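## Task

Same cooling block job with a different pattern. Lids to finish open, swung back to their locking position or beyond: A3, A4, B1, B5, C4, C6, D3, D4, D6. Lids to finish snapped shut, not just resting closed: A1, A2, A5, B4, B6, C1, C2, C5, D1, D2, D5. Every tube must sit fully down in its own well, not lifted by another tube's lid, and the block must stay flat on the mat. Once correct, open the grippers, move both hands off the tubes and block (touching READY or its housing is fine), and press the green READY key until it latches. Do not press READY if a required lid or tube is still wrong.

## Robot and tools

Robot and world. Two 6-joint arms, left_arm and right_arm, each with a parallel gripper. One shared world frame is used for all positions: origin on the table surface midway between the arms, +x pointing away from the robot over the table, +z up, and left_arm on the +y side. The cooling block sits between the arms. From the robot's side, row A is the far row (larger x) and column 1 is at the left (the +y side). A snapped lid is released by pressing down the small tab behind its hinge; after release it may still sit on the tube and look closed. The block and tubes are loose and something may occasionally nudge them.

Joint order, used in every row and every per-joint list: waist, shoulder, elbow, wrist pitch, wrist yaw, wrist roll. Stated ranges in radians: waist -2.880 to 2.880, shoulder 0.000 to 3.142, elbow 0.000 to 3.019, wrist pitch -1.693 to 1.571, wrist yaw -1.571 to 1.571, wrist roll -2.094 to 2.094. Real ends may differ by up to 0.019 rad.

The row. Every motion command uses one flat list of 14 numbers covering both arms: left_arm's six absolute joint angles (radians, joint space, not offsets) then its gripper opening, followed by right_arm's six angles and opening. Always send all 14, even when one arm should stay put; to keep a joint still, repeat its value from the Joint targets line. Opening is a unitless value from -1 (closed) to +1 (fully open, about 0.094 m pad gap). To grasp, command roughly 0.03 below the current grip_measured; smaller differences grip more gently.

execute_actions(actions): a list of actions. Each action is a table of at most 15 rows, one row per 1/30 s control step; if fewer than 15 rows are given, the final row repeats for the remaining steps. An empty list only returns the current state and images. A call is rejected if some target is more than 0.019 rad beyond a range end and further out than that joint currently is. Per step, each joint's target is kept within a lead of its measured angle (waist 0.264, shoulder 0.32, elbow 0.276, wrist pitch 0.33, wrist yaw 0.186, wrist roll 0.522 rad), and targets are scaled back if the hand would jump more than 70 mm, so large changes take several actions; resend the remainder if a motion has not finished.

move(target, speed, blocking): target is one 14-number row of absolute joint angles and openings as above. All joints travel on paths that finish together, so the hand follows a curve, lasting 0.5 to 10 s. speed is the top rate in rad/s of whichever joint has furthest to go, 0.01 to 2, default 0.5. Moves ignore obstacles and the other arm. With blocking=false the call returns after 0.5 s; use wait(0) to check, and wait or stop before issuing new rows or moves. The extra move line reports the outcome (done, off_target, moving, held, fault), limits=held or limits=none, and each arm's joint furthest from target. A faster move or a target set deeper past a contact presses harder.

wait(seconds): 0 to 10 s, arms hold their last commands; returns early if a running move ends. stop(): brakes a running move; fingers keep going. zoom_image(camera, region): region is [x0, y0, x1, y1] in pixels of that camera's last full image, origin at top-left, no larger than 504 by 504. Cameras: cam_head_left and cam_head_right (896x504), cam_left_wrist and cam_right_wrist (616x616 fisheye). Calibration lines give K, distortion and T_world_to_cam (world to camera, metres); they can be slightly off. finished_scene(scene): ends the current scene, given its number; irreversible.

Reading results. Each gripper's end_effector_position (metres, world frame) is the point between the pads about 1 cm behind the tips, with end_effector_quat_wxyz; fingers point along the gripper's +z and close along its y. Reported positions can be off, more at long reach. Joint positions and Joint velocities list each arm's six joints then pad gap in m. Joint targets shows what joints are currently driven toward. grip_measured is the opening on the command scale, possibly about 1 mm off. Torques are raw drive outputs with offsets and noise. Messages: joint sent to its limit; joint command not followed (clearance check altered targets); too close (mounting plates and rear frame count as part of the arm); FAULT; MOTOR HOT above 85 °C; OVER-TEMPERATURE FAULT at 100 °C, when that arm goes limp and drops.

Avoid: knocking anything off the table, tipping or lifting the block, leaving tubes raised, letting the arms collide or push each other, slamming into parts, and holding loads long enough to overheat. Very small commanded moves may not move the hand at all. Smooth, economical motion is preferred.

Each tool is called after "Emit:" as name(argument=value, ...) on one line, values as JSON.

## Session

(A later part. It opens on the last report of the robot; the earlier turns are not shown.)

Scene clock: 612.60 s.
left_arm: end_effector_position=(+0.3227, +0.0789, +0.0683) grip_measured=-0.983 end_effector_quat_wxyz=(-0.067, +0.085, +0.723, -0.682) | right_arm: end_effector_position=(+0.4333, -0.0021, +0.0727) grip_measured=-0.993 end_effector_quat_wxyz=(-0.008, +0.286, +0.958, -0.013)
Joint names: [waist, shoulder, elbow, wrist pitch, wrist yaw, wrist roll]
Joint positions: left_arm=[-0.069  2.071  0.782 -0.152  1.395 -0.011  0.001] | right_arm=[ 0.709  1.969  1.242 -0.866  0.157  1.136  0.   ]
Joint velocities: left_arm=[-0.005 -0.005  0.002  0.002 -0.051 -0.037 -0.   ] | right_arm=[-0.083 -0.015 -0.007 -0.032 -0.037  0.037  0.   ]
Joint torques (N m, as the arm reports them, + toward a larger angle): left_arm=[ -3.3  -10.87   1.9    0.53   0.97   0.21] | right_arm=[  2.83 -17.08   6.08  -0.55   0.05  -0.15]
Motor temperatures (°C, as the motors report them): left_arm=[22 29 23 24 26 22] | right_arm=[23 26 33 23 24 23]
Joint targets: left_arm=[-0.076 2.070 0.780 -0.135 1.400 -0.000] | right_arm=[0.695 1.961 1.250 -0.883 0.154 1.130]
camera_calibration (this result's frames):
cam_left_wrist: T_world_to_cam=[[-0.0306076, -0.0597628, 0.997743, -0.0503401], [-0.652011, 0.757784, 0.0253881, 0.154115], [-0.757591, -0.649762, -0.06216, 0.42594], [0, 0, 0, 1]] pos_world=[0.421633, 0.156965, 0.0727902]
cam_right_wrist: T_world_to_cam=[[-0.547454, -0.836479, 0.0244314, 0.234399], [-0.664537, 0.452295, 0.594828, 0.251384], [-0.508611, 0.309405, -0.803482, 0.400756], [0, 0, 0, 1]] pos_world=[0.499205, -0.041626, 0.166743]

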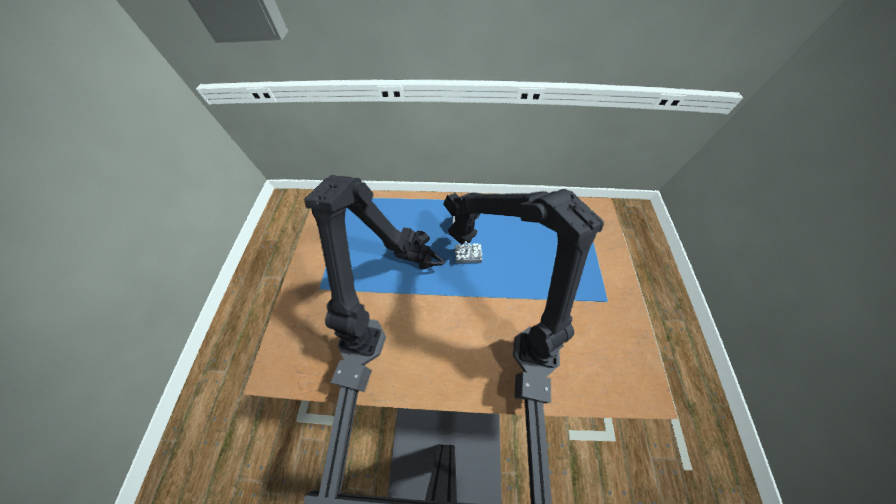

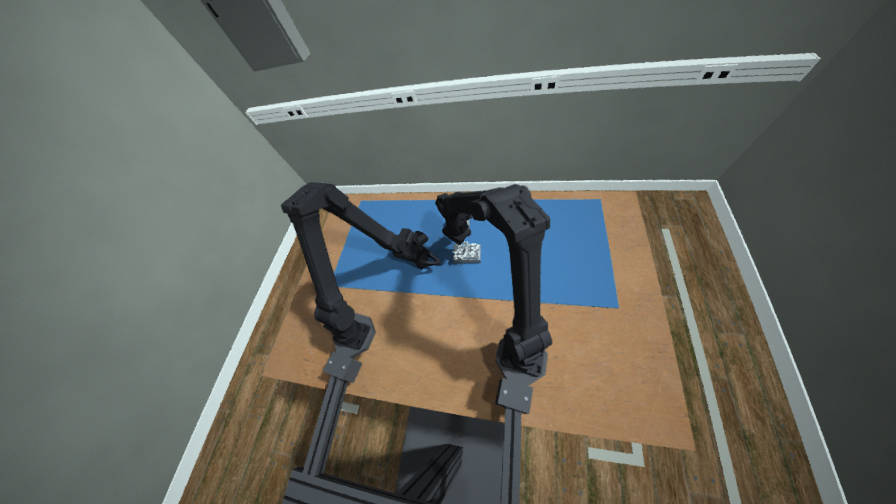

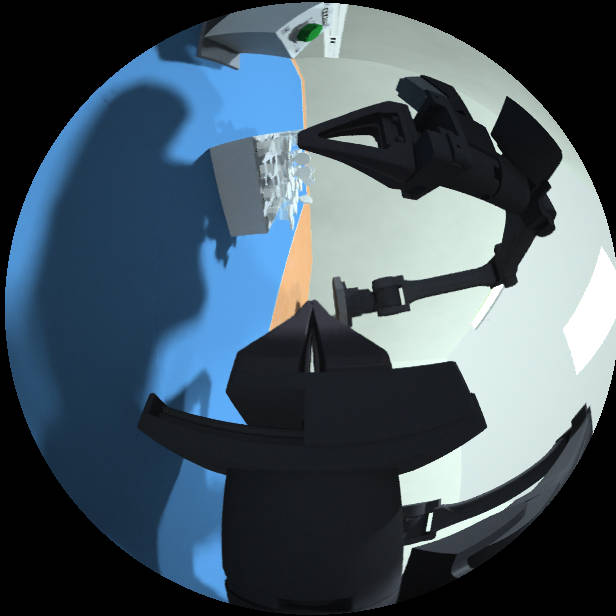

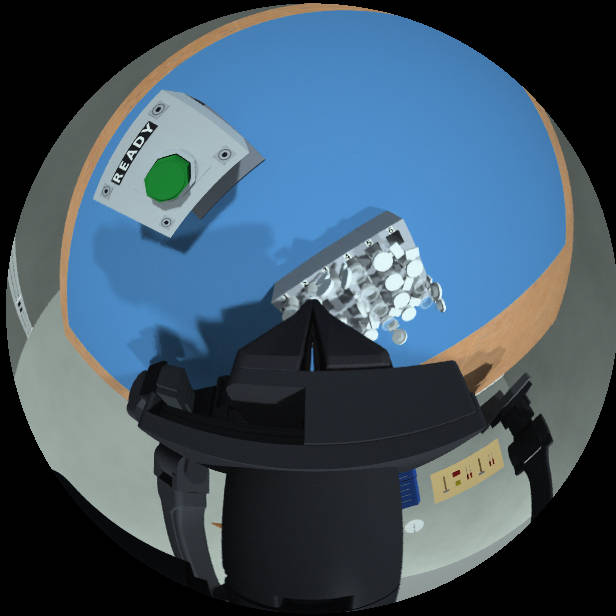

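Emit:
execute_actions(actions=[])

Emit:
zoom_image(camera="cam_right_wrist", region=[250, 230, 380, 330])

Scene clock: 618.73 s.
left_arm: end_effector_position=(+0.3227, +0.0789, +0.0683) grip_measured=-0.983 end_effector_quat_wxyz=(-0.067, +0.085, +0.723, -0.682) | right_arm: end_effector_position=(+0.4337, -0.0033, +0.0725) grip_measured=-0.993 end_effector_quat_wxyz=(-0.009, +0.287, +0.958, -0.014)
Joint names: [waist, shoulder, elbow, wrist pitch, wrist yaw, wrist roll]
Joint positions: left_arm=[-0.069  2.071  0.782 -0.152  1.395 -0.011  0.001] | right_arm=[ 0.707  1.969  1.242 -0.867  0.157  1.136  0.   ]
Joint velocities: left_arm=[-0.015  0.005 -0.007 -0.012 -0.007 -0.007 -0.   ] | right_arm=[-0.015  0.015 -0.017 -0.002  0.007  0.081 -0.001]
Joint torques (N m, as the arm reports them, + toward a larger angle): left_arm=[ -3.2  -10.96   2.     0.63   0.97   0.2 ] | right_arm=[  2.32 -17.07   5.97  -0.39   0.07  -0.06]
Motor temperatures (°C, as the motors report them): left_arm=[22 29 23 24 26 22] | right_arm=[23 26 33 23 24 23]
Joint targets: left_arm=[-0.076 2.070 0.780 -0.135 1.400 -0.000] | right_arm=[0.695 1.961 1.250 -0.883 0.154 1.130]
camera_calibration (this result's frames):
cam_left_wrist: T_world_to_cam=[[-0.0306076, -0.0597628, 0.997743, -0.0503401], [-0.652011, 0.757784, 0.0253881, 0.154115], [-0.757591, -0.649762, -0.06216, 0.42594], [0, 0, 0, 1]] pos_world=[0.421633, 0.156965, 0.0727902]
cam_right_wrist: T_world_to_cam=[[-0.54917, -0.835313, 0.0257753, 0.23425], [-0.662847, 0.454152, 0.595298, 0.251459], [-0.508966, 0.309834, -0.803092, 0.401269], [0, 0, 0, 1]] pos_world=[0.499554, -0.0428556, 0.166525]

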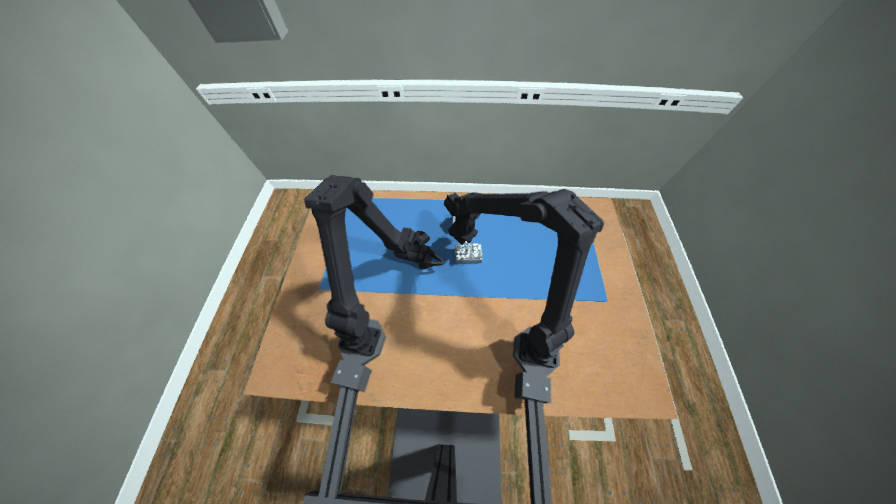

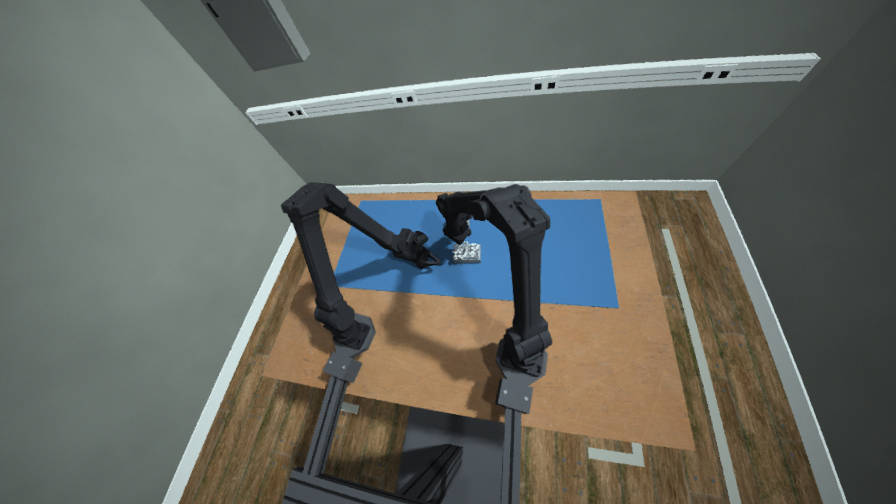

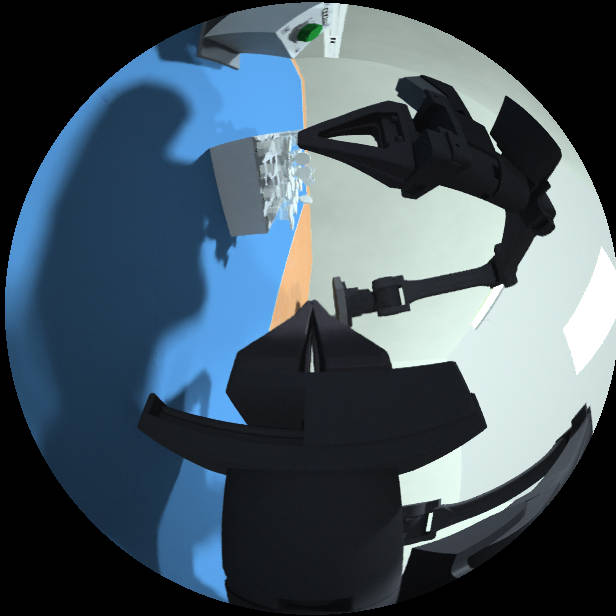

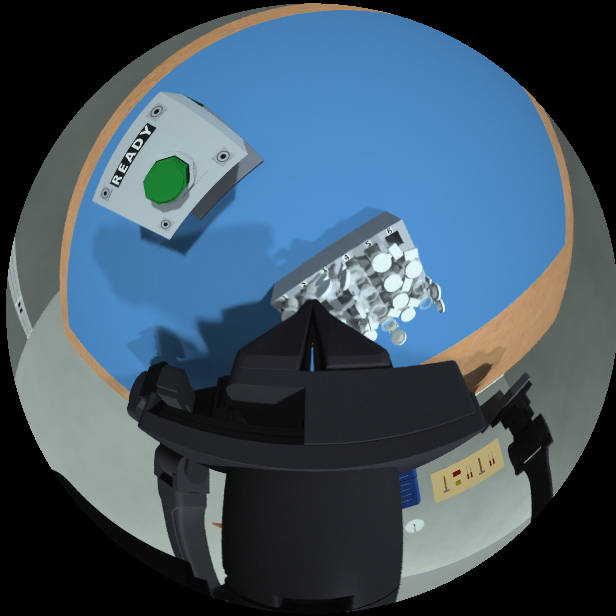

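Region (250, 230, 380, 330) of cam_right_wrist's 616x616 image, scaled by 3.877, with more detail than that image has; it fills the top 388 rows of this view, and the rest is white.

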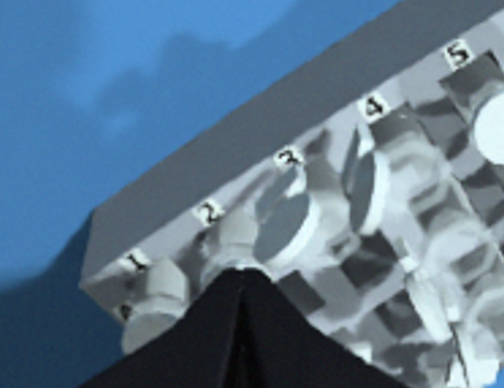

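Emit:
execute_actions(actions=[[[-0.076,2.07,0.78,-0.135,1.4,0,-1,0.70,1.972,1.245,-0.865,0.148,1.13,-1],[-0.076,2.07,0.78,-0.135,1.4,0,-1,0.70,1.980,1.24,-0.852,0.142,1.13,-1],[-0.076,2.07,0.78,-0.135,1.4,0,-1,0.70,1.985,1.238,-0.846,0.141,1.13,-1],[-0.076,2.07,0.78,-0.135,1.4,0,-1,0.70,1.990,1.238,-0.843,0.141,1.13,-1],[-0.076,2.07,0.78,-0.135,1.4,0,-1,0.70,1.995,1.238,-0.843,0.141,1.13,-1],[-0.076,2.07,0.78,-0.135,1.4,0,-1,0.70,2.001,1.238,-0.843,0.141,1.13,-1],[-0.076,2.07,0.78,-0.135,1.4,0,-1,0.70,2.009,1.238,-0.843,0.141,1.13,-1],[-0.076,2.07,0.78,-0.135,1.4,0,-1,0.70,2.018,1.238,-0.843,0.141,1.13,-1],[-0.076,2.07,0.78,-0.135,1.4,0,-1,0.70,2.028,1.238,-0.843,0.141,1.13,-1],[-0.076,2.07,0.78,-0.135,1.4,0,-1,0.70,2.038,1.238,-0.843,0.141,1.13,-1],[-0.076,2.07,0.78,-0.135,1.4,0,-1,0.70,2.047,1.238,-0.843,0.141,1.13,-1],[-0.076,2.07,0.78,-0.135,1.4,0,-1,0.70,2.047,1.238,-0.843,0.141,1.13,-1],[-0.076,2.07,0.78,-0.135,1.4,0,-1,0.70,2.047,1.238,-0.843,0.141,1.13,-1],[-0.076,2.07,0.78,-0.135,1.4,0,-1,0.70,2.047,1.238,-0.843,0.141,1.13,-1],[-0.076,2.07,0.78,-0.135,1.4,0,-1,0.70,2.0,1.243,-0.843,0.141,1.13,-1]]])

Emit:
zoom_image(camera="cam_right_wrist", region=[250, 230, 380, 330])

Scene clock: 627.33 s.
left_arm: end_effector_position=(+0.3227, +0.0789, +0.0683) grip_measured=-0.983 end_effector_quat_wxyz=(-0.067, +0.085, +0.723, -0.682) | right_arm: end_effector_position=(+0.4325, -0.0004, +0.0656) grip_measured=-0.993 end_effector_quat_wxyz=(-0.014, +0.287, +0.958, -0.011)
Joint names: [waist, shoulder, elbow, wrist pitch, wrist yaw, wrist roll]
Joint positions: left_arm=[-0.069  2.071  0.782 -0.152  1.395 -0.011  0.001] | right_arm=[ 0.707  1.985  1.244 -0.857  0.145  1.136  0.   ]
Joint velocities: left_arm=[-0.005 -0.005 -0.012  0.012  0.037  0.037 -0.001] | right_arm=[ 0.024 -0.083 -0.022  0.027 -0.022 -0.007 -0.001]
Joint torques (N m, as the arm reports them, + toward a larger angle): left_arm=[ -3.27 -11.03   1.86   0.53   0.97   0.22] | right_arm=[  1.75 -14.41   5.44   0.51  -0.04  -0.1 ]
Motor temperatures (°C, as the motors report them): left_arm=[22 29 23 24 26 22] | right_arm=[23 26 32 23 24 23]
Joint targets: left_arm=[-0.076 2.070 0.780 -0.135 1.400 0.000] | right_arm=[0.700 2.000 1.243 -0.843 0.141 1.130]
camera_calibration (this result's frames):
cam_left_wrist: T_world_to_cam=[[-0.0306076, -0.0597628, 0.997743, -0.0503401], [-0.652011, 0.757784, 0.0253881, 0.154115], [-0.757591, -0.649762, -0.06216, 0.42594], [0, 0, 0, 1]] pos_world=[0.421633, 0.156965, 0.0727902]
cam_right_wrist: T_world_to_cam=[[-0.548848, -0.835582, 0.0238539, 0.236245], [-0.657432, 0.449104, 0.605053, 0.250522], [-0.516284, 0.3164, -0.795828, 0.396915], [0, 0, 0, 1]] pos_world=[0.499285, -0.0406917, 0.158662]

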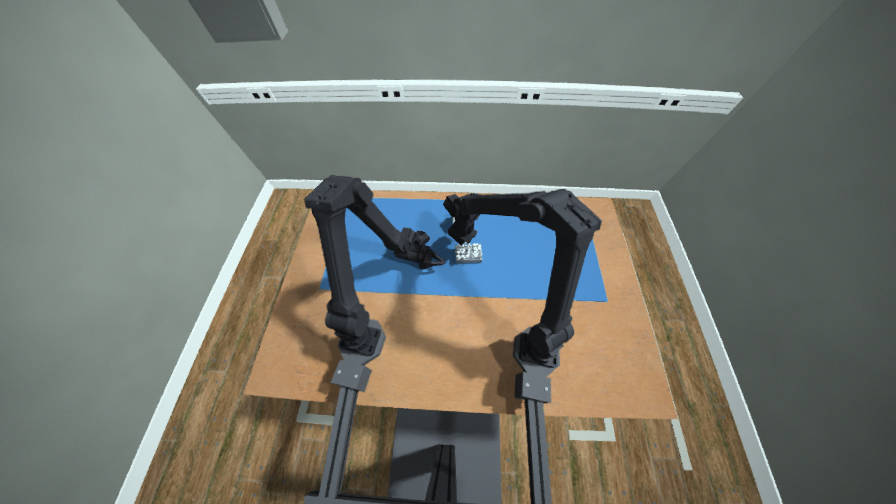

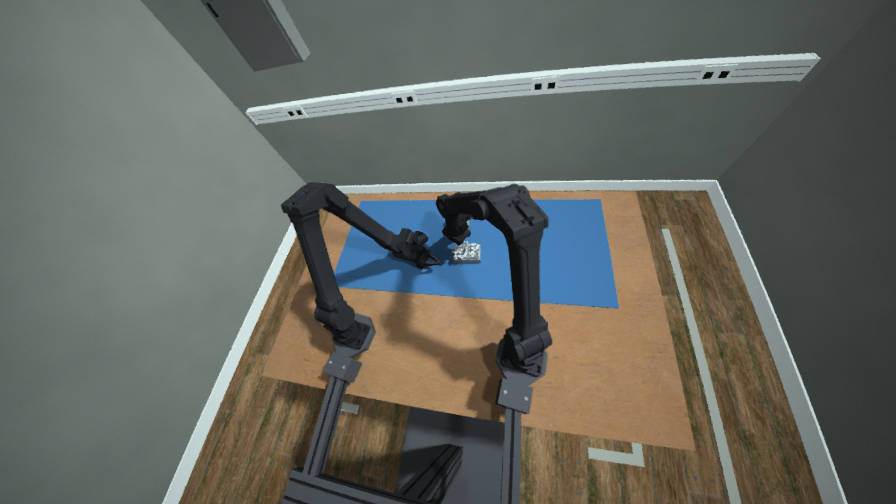

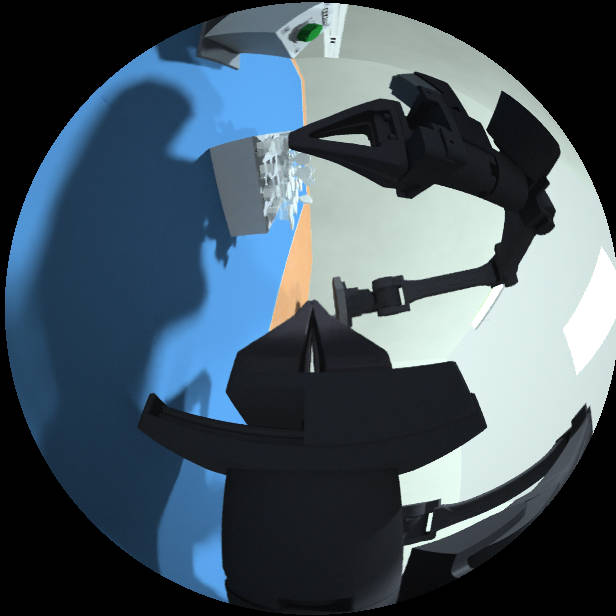

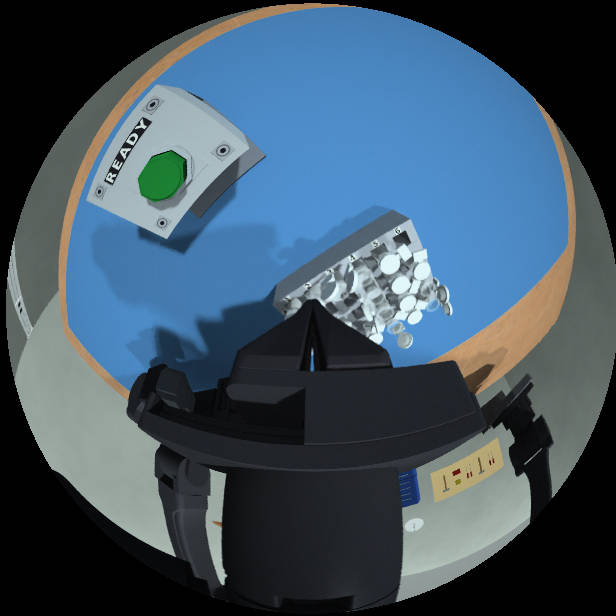

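Region (250, 230, 380, 330) of cam_right_wrist's 616x616 image, scaled by 3.877, with more detail than that image has; it fills the top 388 rows of this view, and the rest is white.

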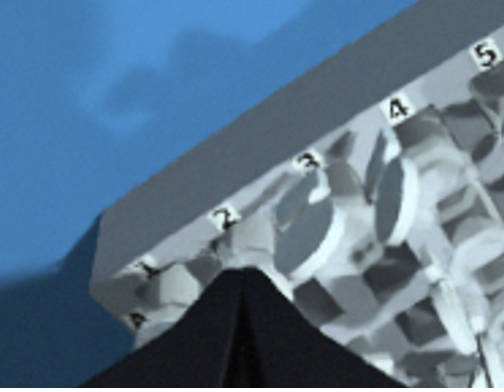

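Emit:
execute_actions(actions=[[[-0.076,2.07,0.78,-0.135,1.4,0,-1,0.710,1.982,1.25,-0.843,0.141,1.14,-1],[-0.076,2.07,0.78,-0.135,1.4,0,-1,0.715,1.974,1.25,-0.842,0.141,1.145,-1],[-0.076,2.07,0.78,-0.135,1.4,0,-1,0.719,1.969,1.25,-0.841,0.141,1.15,-1],[-0.076,2.07,0.78,-0.135,1.4,0,-1,0.723,1.967,1.25,-0.840,0.141,1.155,-1],[-0.076,2.07,0.78,-0.135,1.4,0,-1,0.727,1.967,1.25,-0.839,0.141,1.157,-1],[-0.076,2.07,0.78,-0.135,1.4,0,-1,0.731,1.967,1.25,-0.838,0.141,1.157,-1],[-0.076,2.07,0.78,-0.135,1.4,0,-1,0.735,1.967,1.25,-0.837,0.141,1.157,-1],[-0.076,2.07,0.78,-0.135,1.4,0,-1,0.739,1.967,1.25,-0.836,0.141,1.157,-0.9],[-0.076,2.07,0.78,-0.135,1.4,0,-1,0.743,1.967,1.25,-0.835,0.141,1.157,-0.8],[-0.076,2.07,0.78,-0.135,1.4,0,-1,0.747,1.967,1.25,-0.835,0.141,1.157,-0.68],[-0.076,2.07,0.78,-0.135,1.4,0,-1,0.751,1.967,1.25,-0.835,0.141,1.157,-0.56],[-0.076,2.07,0.78,-0.135,1.4,0,-1,0.754,1.967,1.25,-0.835,0.141,1.157,-0.44],[-0.076,2.07,0.78,-0.135,1.4,0,-1,0.757,1.967,1.25,-0.835,0.141,1.157,-0.32],[-0.076,2.07,0.78,-0.135,1.4,0,-1,0.759,1.967,1.25,-0.835,0.141,1.157,-0.22],[-0.076,2.07,0.78,-0.135,1.4,0,-1,0.760,1.967,1.25,-0.835,0.141,1.157,-0.15]]])

Scene clock: 643.63 s.
left_arm: end_effector_position=(+0.3227, +0.0789, +0.0683) grip_measured=-0.983 end_effector_quat_wxyz=(-0.067, +0.085, +0.723, -0.682) | right_arm: end_effector_position=(+0.4265, +0.0148, +0.0710) grip_measured=-0.193 end_effector_quat_wxyz=(-0.010, +0.278, +0.960, -0.005)
Joint names: [waist, shoulder, elbow, wrist pitch, wrist yaw, wrist roll]
Joint positions: left_arm=[-0.069  2.071  0.782 -0.152  1.395 -0.011  0.001] | right_arm=[ 0.739  1.979  1.244 -0.852  0.144  1.148  0.038]
Joint velocities: left_arm=[ 0.005  0.005 -0.012  0.007 -0.007 -0.037  0.   ] | right_arm=[ 0.132 -0.015  0.007 -0.012 -0.051  0.022  0.083]
Joint torques (N m, as the arm reports them, + toward a larger angle): left_arm=[ -3.21 -10.98   1.97   0.55   0.96   0.22] | right_arm=[  3.87 -17.07   5.92   0.8    0.02   0.02]
Motor temperatures (°C, as the motors report them): left_arm=[22 29 23 24 26 22] | right_arm=[23 26 32 23 24 23]
Joint targets: left_arm=[-0.076 2.070 0.780 -0.135 1.400 -0.000] | right_arm=[0.760 1.967 1.250 -0.835 0.141 1.157]
camera_calibration (this result's frames):
cam_left_wrist: T_world_to_cam=[[-0.0306076, -0.0597628, 0.997743, -0.0503401], [-0.652011, 0.757784, 0.0253881, 0.154115], [-0.757591, -0.649762, -0.06216, 0.42594], [0, 0, 0, 1]] pos_world=[0.421633, 0.156965, 0.0727902]
cam_right_wrist: T_world_to_cam=[[-0.533099, -0.845999, 0.00952142, 0.239944], [-0.673237, 0.430996, 0.600828, 0.243828], [-0.512404, 0.313891, -0.799321, 0.391957], [0, 0, 0, 1]] pos_world=[0.492909, -0.0251283, 0.164516]

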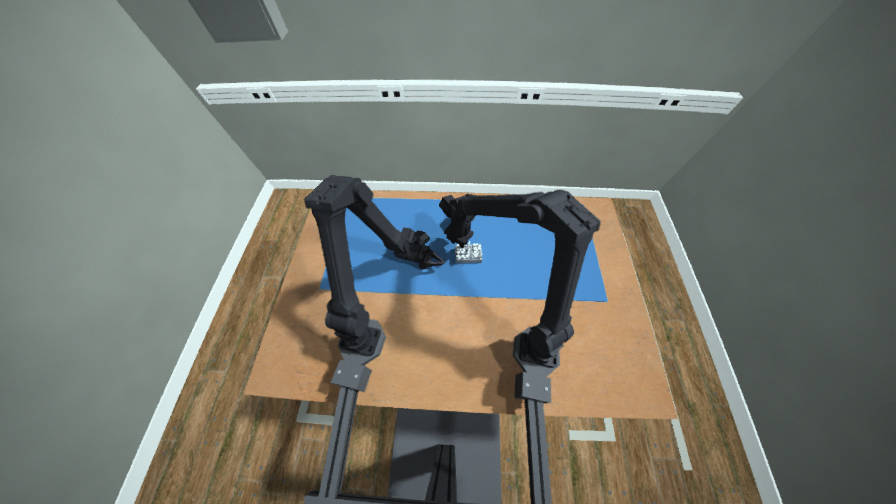

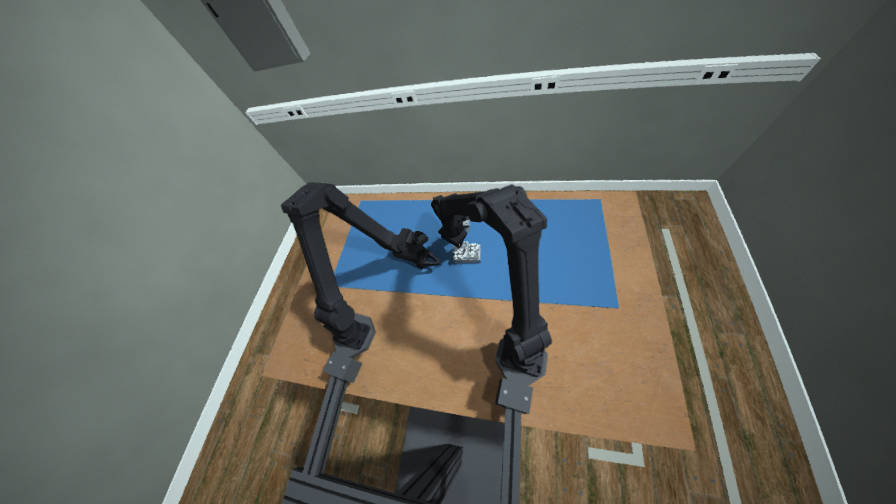

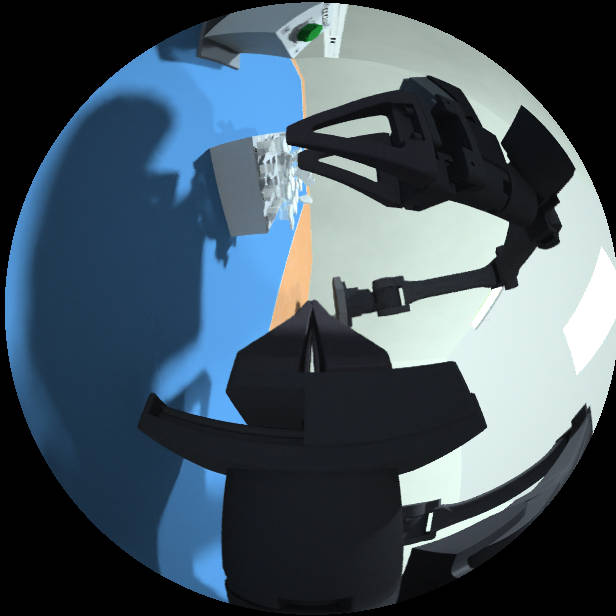

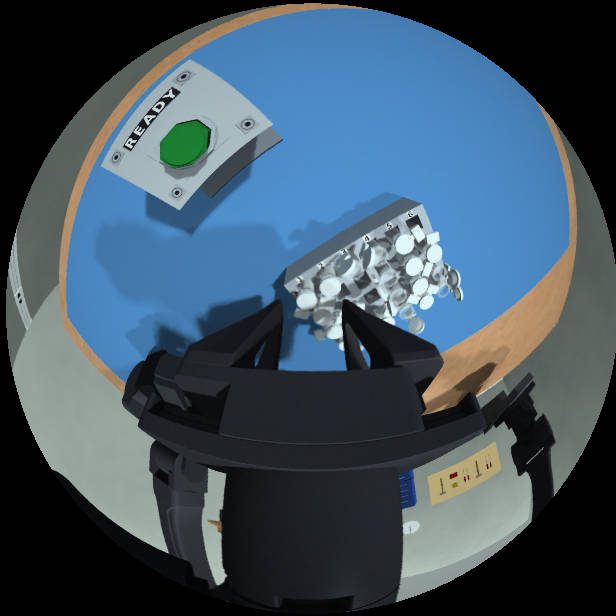

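Emit:
execute_actions(actions=[])

Emit:
zoom_image(camera="cam_right_wrist", region=[270, 260, 390, 350])

Scene clock: 645.53 s.
left_arm: end_effector_position=(+0.3227, +0.0789, +0.0683) grip_measured=-0.983 end_effector_quat_wxyz=(-0.067, +0.085, +0.723, -0.682) | right_arm: end_effector_position=(+0.4230, +0.0207, +0.0720) grip_measured=-0.152 end_effector_quat_wxyz=(-0.009, +0.272, +0.962, -0.004)
Joint names: [waist, shoulder, elbow, wrist pitch, wrist yaw, wrist roll]
Joint positions: left_arm=[-0.069  2.071  0.782 -0.152  1.395 -0.011  0.001] | right_arm=[ 0.752  1.979  1.244 -0.852  0.143  1.148  0.04 ]
Joint velocities: left_arm=[ 0.005 -0.005 -0.022  0.012 -0.007 -0.022 -0.   ] | right_arm=[-0.024  0.015  0.002 -0.007 -0.037  0.066 -0.   ]
Joint torques (N m, as the arm reports them, + toward a larger angle): left_arm=[ -3.24 -10.66   1.97   0.62   0.97   0.2 ] | right_arm=[  3.58 -17.47   5.86   0.85   0.02   0.01]
Motor temperatures (°C, as the motors report them): left_arm=[22 29 23 24 26 22] | right_arm=[23 26 32 23 24 23]
Joint targets: left_arm=[-0.076 2.070 0.780 -0.135 1.400 -0.000] | right_arm=[0.760 1.967 1.250 -0.835 0.141 1.157]
camera_calibration (this result's frames):
cam_left_wrist: T_world_to_cam=[[-0.0306076, -0.0597628, 0.997743, -0.0503401], [-0.652011, 0.757784, 0.0253881, 0.154115], [-0.757591, -0.649762, -0.06216, 0.42594], [0, 0, 0, 1]] pos_world=[0.421633, 0.156965, 0.0727902]
cam_right_wrist: T_world_to_cam=[[-0.522556, -0.852572, 0.00752131, 0.238859], [-0.6794, 0.421713, 0.600478, 0.241125], [-0.515122, 0.308673, -0.799606, 0.390412], [0, 0, 0, 1]] pos_world=[0.489747, -0.0185504, 0.165589]

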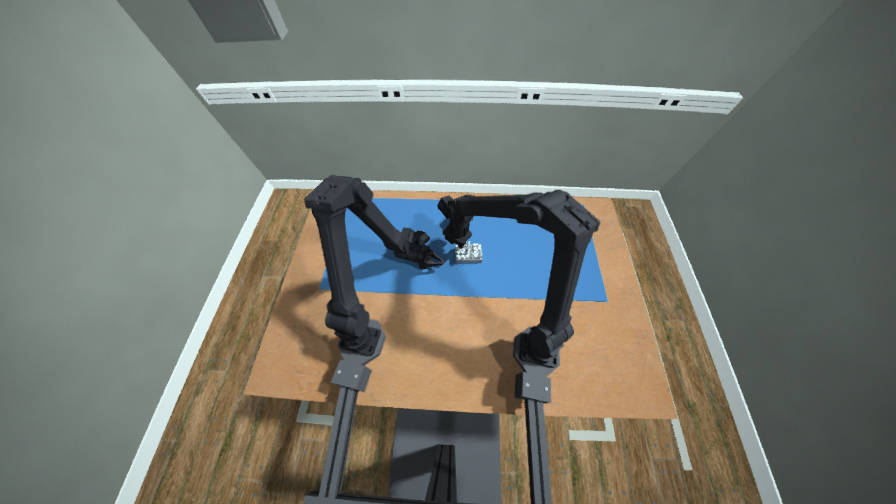

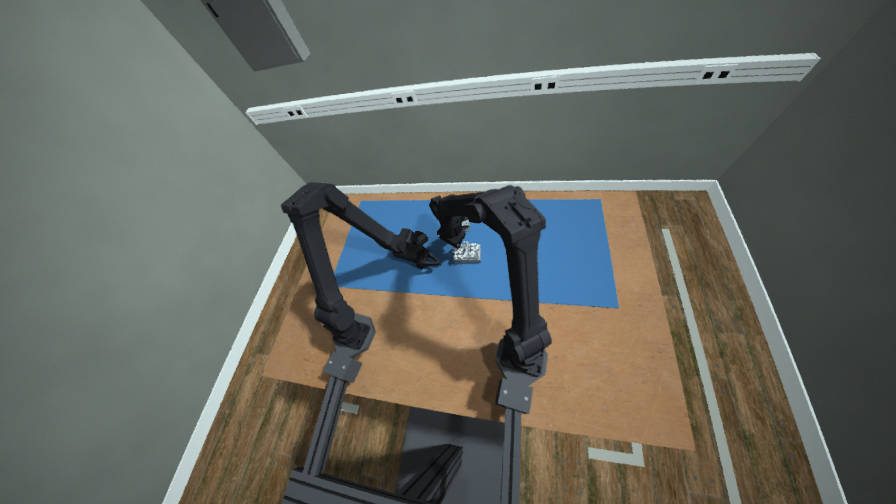

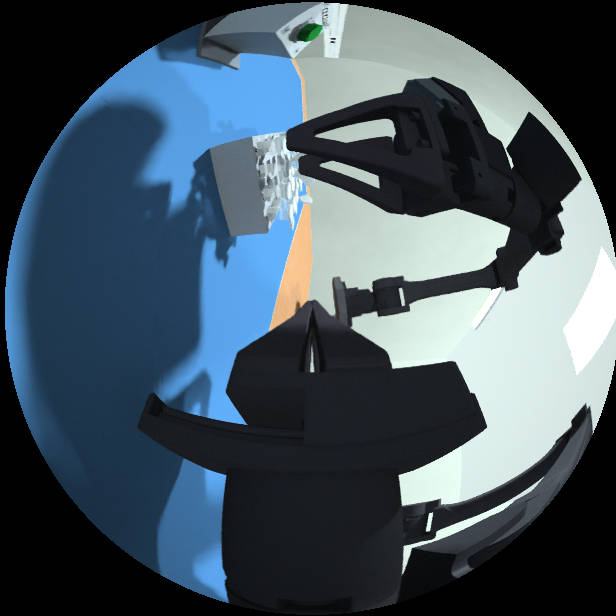

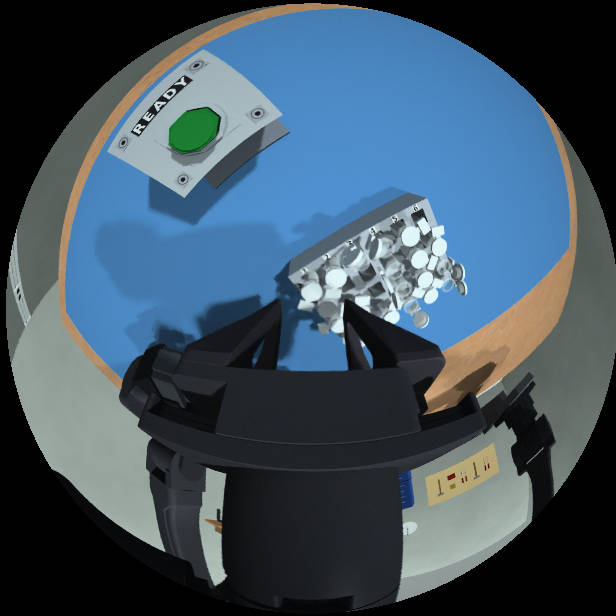

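Region (270, 260, 390, 350) of cam_right_wrist's 616x616 image, scaled by 4.200, with more detail than that image has; it fills the top 378 rows of this view, and the rest is white.

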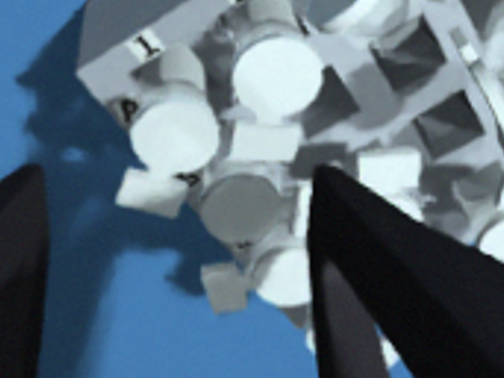

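Emit:
execute_actions(actions=[[[-0.076,2.07,0.78,-0.135,1.4,0,-1,0.760,1.978,1.245,-0.835,0.148,1.157,-0.14],[-0.076,2.07,0.78,-0.135,1.4,0,-1,0.760,1.986,1.242,-0.835,0.153,1.157,-0.132],[-0.076,2.07,0.78,-0.135,1.4,0,-1,0.760,1.991,1.24,-0.835,0.156,1.157,-0.132],[-0.076,2.07,0.78,-0.135,1.4,0,-1,0.760,1.994,1.24,-0.835,0.156,1.157,-0.132],[-0.076,2.07,0.78,-0.135,1.4,0,-1,0.760,1.997,1.24,-0.835,0.156,1.157,-0.132],[-0.076,2.07,0.78,-0.135,1.4,0,-1,0.760,2.000,1.24,-0.835,0.156,1.157,-0.132],[-0.076,2.07,0.78,-0.135,1.4,0,-1,0.760,2.002,1.24,-0.835,0.156,1.157,-0.132],[-0.076,2.07,0.78,-0.135,1.4,0,-1,0.760,2.004,1.24,-0.835,0.156,1.157,-0.132],[-0.076,2.07,0.78,-0.135,1.4,0,-1,0.760,2.005,1.24,-0.835,0.156,1.157,-0.132]]])

Emit:
zoom_image(camera="cam_right_wrist", region=[270, 260, 390, 350])

Emit:
zoom_image(camera="cam_left_wrist", region=[240, 120, 350, 240])

Scene clock: 661.00 s.
left_arm: end_effector_position=(+0.3227, +0.0789, +0.0683) grip_measured=-0.983 end_effector_quat_wxyz=(-0.067, +0.085, +0.723, -0.682) | right_arm: end_effector_position=(+0.4217, +0.0188, +0.0665) grip_measured=-0.134 end_effector_quat_wxyz=(-0.009, +0.271, +0.962, -0.012)
Joint names: [waist, shoulder, elbow, wrist pitch, wrist yaw, wrist roll]
Joint positions: left_arm=[-0.069  2.071  0.782 -0.152  1.395 -0.011  0.001] | right_arm=[ 0.752  1.99   1.244 -0.852  0.153  1.148  0.041]
Joint velocities: left_arm=[-0.005  0.005  0.032 -0.007 -0.007 -0.037  0.001] | right_arm=[-0.015  0.015 -0.017 -0.017  0.007  0.022 -0.   ]
Joint torques (N m, as the arm reports them, + toward a larger angle): left_arm=[ -3.08 -10.85   1.97   0.49   0.97   0.22] | right_arm=[  3.74 -15.02   5.25   0.64   0.3    0.07]
Motor temperatures (°C, as the motors report them): left_arm=[22 29 23 24 26 22] | right_arm=[23 27 32 23 24 23]
Joint targets: left_arm=[-0.076 2.070 0.780 -0.135 1.400 0.000] | right_arm=[0.760 2.005 1.240 -0.835 0.156 1.157]
camera_calibration (this result's frames):
cam_left_wrist: T_world_to_cam=[[-0.0306076, -0.0597628, 0.997743, -0.0503401], [-0.652011, 0.757784, 0.0253881, 0.154115], [-0.757591, -0.649762, -0.06216, 0.42594], [0, 0, 0, 1]] pos_world=[0.421633, 0.156965, 0.0727902]
cam_right_wrist: T_world_to_cam=[[-0.520829, -0.853385, 0.0217366, 0.23501], [-0.677832, 0.428897, 0.597152, 0.243779], [-0.518923, 0.29628, -0.801833, 0.387853], [0, 0, 0, 1]] pos_world=[0.488907, -0.0189157, 0.160312]

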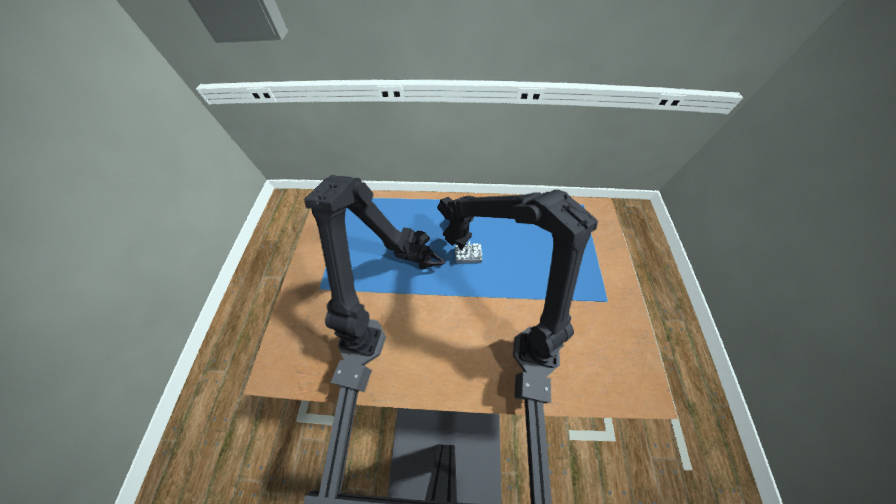

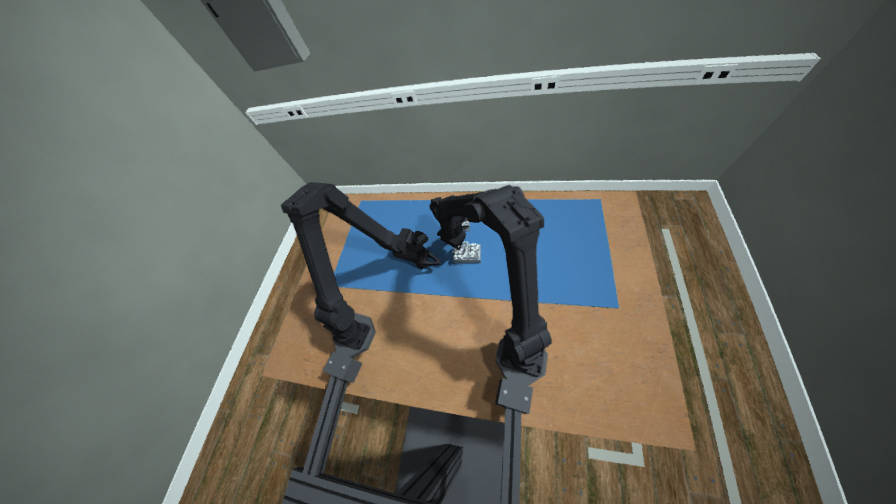

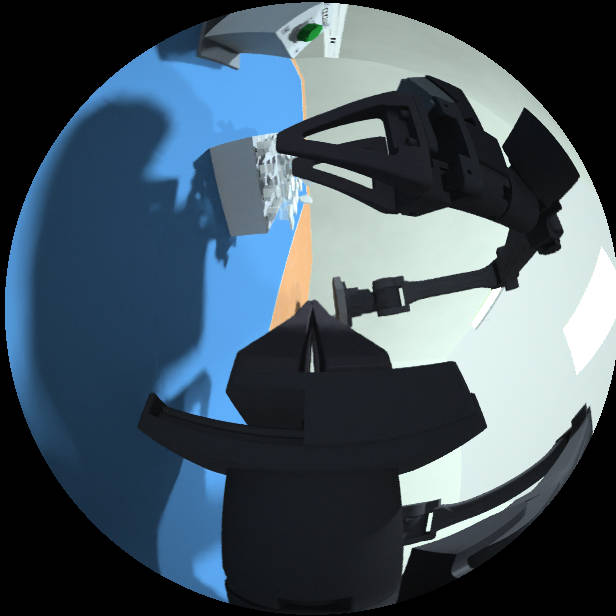

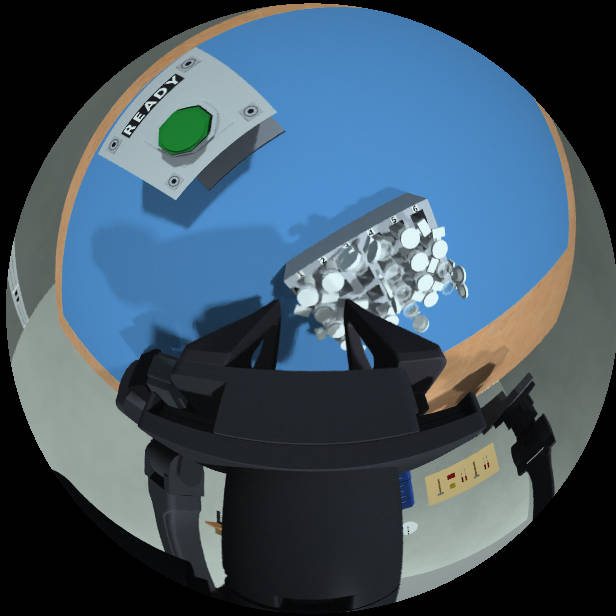

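Region (270, 260, 390, 350) of cam_right_wrist's 616x616 image, scaled by 4.200, with more detail than that image has; it fills the top 378 rows of this view, and the rest is white.

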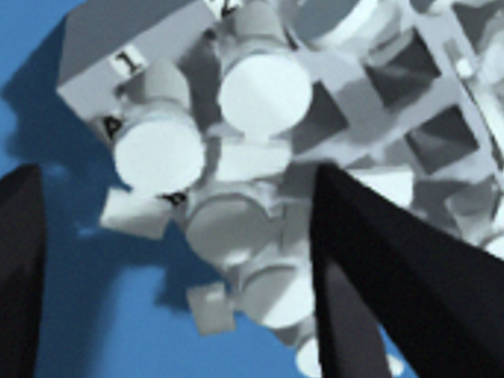

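Region (240, 120, 350, 240) of cam_left_wrist's 616x616 image, scaled by 4.200, with more detail than that image has; it fills the left 462 columns of this view, and the rest is white.

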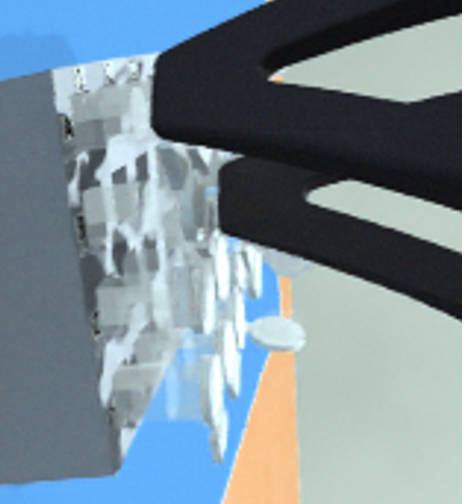

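Emit:
execute_actions(actions=[[[-0.076,2.07,0.78,-0.135,1.4,0,-1,0.760,2.006,1.24,-0.835,0.156,1.157,-0.16],[-0.076,2.07,0.78,-0.135,1.4,0,-1,0.760,2.009,1.24,-0.835,0.156,1.157,-0.16],[-0.076,2.07,0.78,-0.135,1.4,0,-1,0.760,2.013,1.24,-0.835,0.156,1.157,-0.16],[-0.076,2.07,0.78,-0.135,1.4,0,-1,0.760,2.019,1.24,-0.835,0.156,1.157,-0.16],[-0.076,2.07,0.78,-0.135,1.4,0,-1,0.760,2.026,1.24,-0.835,0.156,1.157,-0.16],[-0.076,2.07,0.78,-0.135,1.4,0,-1,0.760,2.034,1.24,-0.835,0.156,1.157,-0.16],[-0.076,2.07,0.78,-0.135,1.4,0,-1,0.760,2.042,1.24,-0.835,0.156,1.157,-0.165],[-0.076,2.07,0.78,-0.135,1.4,0,-1,0.760,2.050,1.24,-0.835,0.156,1.157,-0.17],[-0.076,2.07,0.78,-0.135,1.4,0,-1,0.760,2.050,1.24,-0.835,0.156,1.157,-0.18],[-0.076,2.07,0.78,-0.135,1.4,0,-1,0.760,2.030,1.24,-0.835,0.156,1.157,-0.19],[-0.076,2.07,0.78,-0.135,1.4,0,-1,0.760,2.012,1.24,-0.835,0.156,1.157,-0.19]]])

Emit:
zoom_image(camera="cam_right_wrist", region=[270, 260, 390, 350])

Emit:
zoom_image(camera="cam_left_wrist", region=[240, 120, 350, 240])

Scene clock: 669.97 s.
left_arm: end_effector_position=(+0.3227, +0.0789, +0.0683) grip_measured=-0.983 end_effector_quat_wxyz=(-0.067, +0.085, +0.723, -0.682) | right_arm: end_effector_position=(+0.4214, +0.0179, +0.0643) grip_measured=-0.188 end_effector_quat_wxyz=(-0.008, +0.271, +0.962, -0.015)
Joint names: [waist, shoulder, elbow, wrist pitch, wrist yaw, wrist roll]
Joint positions: left_arm=[-0.069  2.071  0.782 -0.152  1.395 -0.011  0.001] | right_arm=[ 0.752  1.995  1.244 -0.852  0.158  1.148  0.038]
Joint velocities: left_arm=[-0.005 -0.005  0.017  0.007 -0.066  0.007 -0.   ] | right_arm=[ 0.005 -0.005 -0.012  0.012  0.007  0.007 -0.   ]
Joint torques (N m, as the arm reports them, + toward a larger angle): left_arm=[ -3.33 -10.94   1.92   0.57   0.95   0.21] | right_arm=[  3.43 -14.07   5.15   0.82   0.07   0.04]
Motor temperatures (°C, as the motors report them): left_arm=[22 29 23 24 26 22] | right_arm=[23 27 32 23 24 23]
Joint targets: left_arm=[-0.076 2.070 0.780 -0.135 1.400 -0.000] | right_arm=[0.760 2.012 1.240 -0.835 0.156 1.157]
camera_calibration (this result's frames):
cam_left_wrist: T_world_to_cam=[[-0.0306076, -0.0597628, 0.997743, -0.0503401], [-0.652011, 0.757784, 0.0253881, 0.154115], [-0.757591, -0.649762, -0.06216, 0.42594], [0, 0, 0, 1]] pos_world=[0.421633, 0.156965, 0.0727902]
cam_right_wrist: T_world_to_cam=[[-0.520075, -0.85366, 0.0280467, 0.233324], [-0.677762, 0.43245, 0.594664, 0.245318], [-0.51977, 0.290261, -0.803485, 0.386737], [0, 0, 0, 1]] pos_world=[0.488627, -0.0191634, 0.158312]

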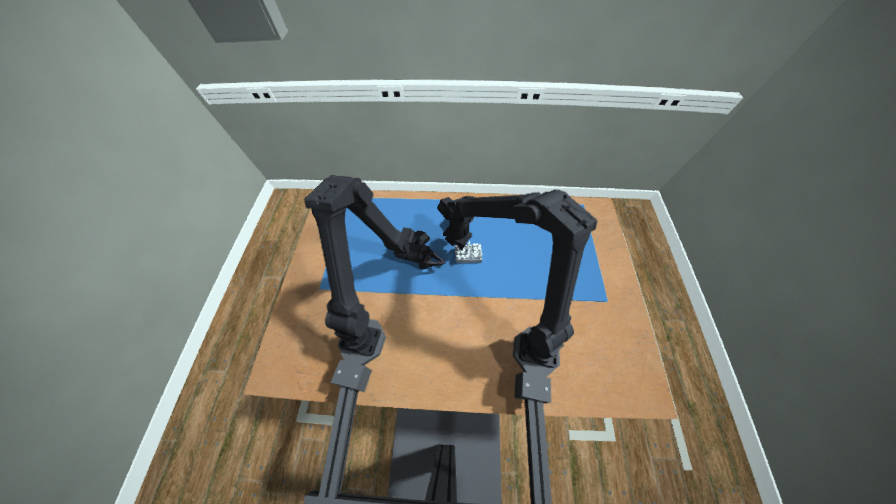

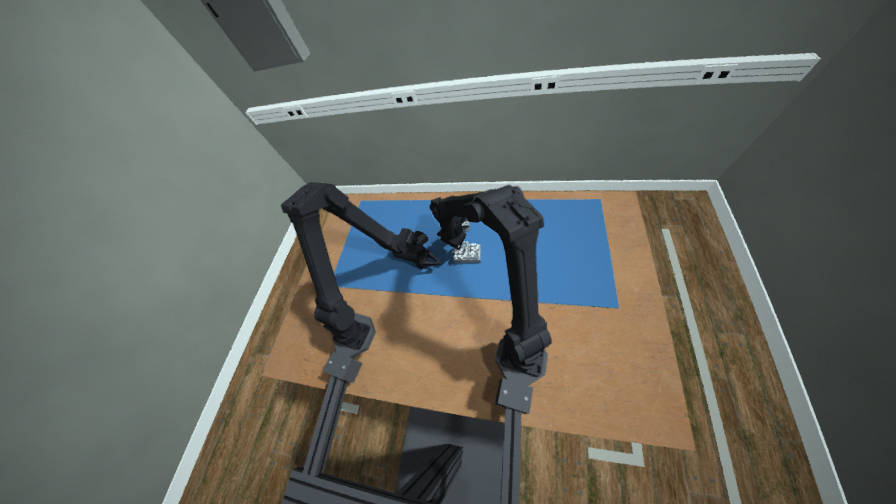

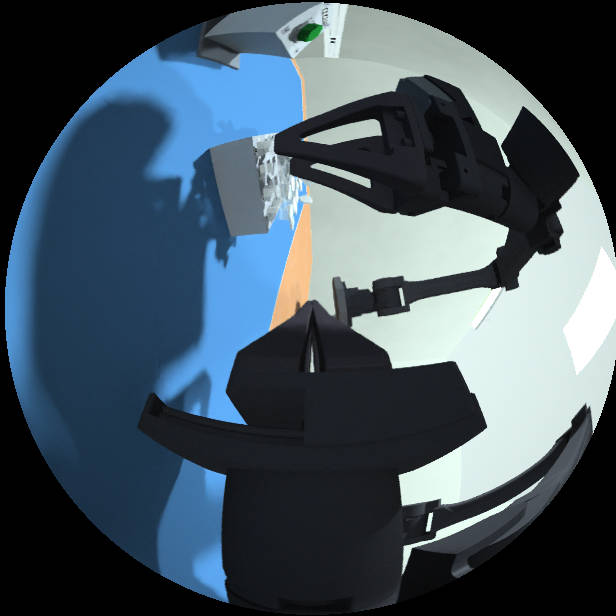

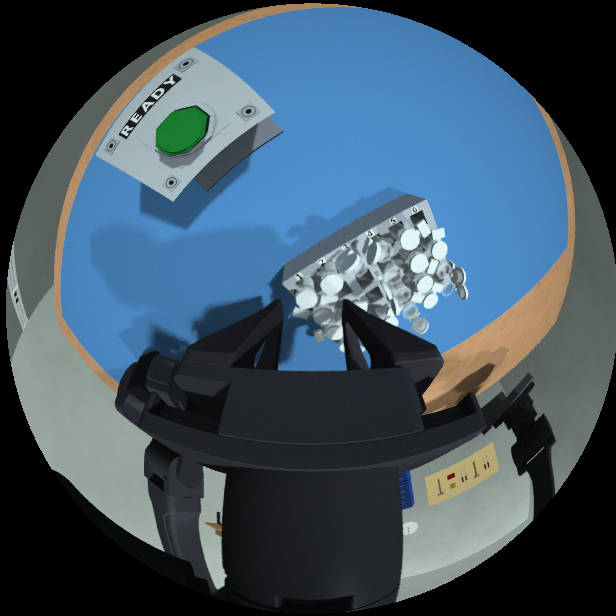

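Region (270, 260, 390, 350) of cam_right_wrist's 616x616 image, scaled by 4.200, with more detail than that image has; it fills the top 378 rows of this view, and the rest is white.

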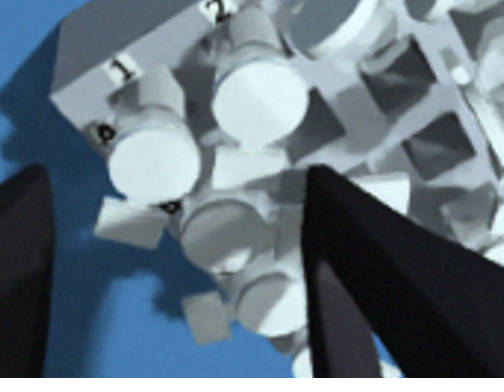

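Region (240, 120, 350, 240) of cam_left_wrist's 616x616 image, scaled by 4.200, with more detail than that image has; it fills the left 462 columns of this view, and the rest is white.

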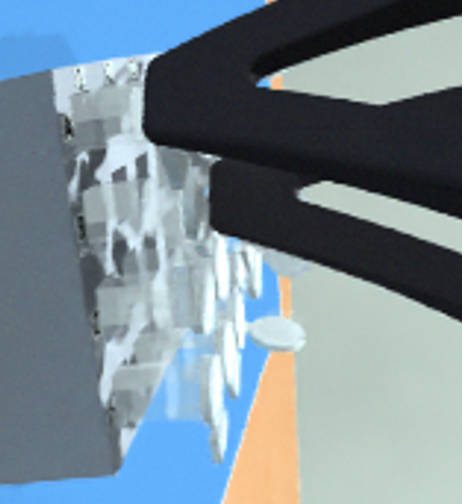

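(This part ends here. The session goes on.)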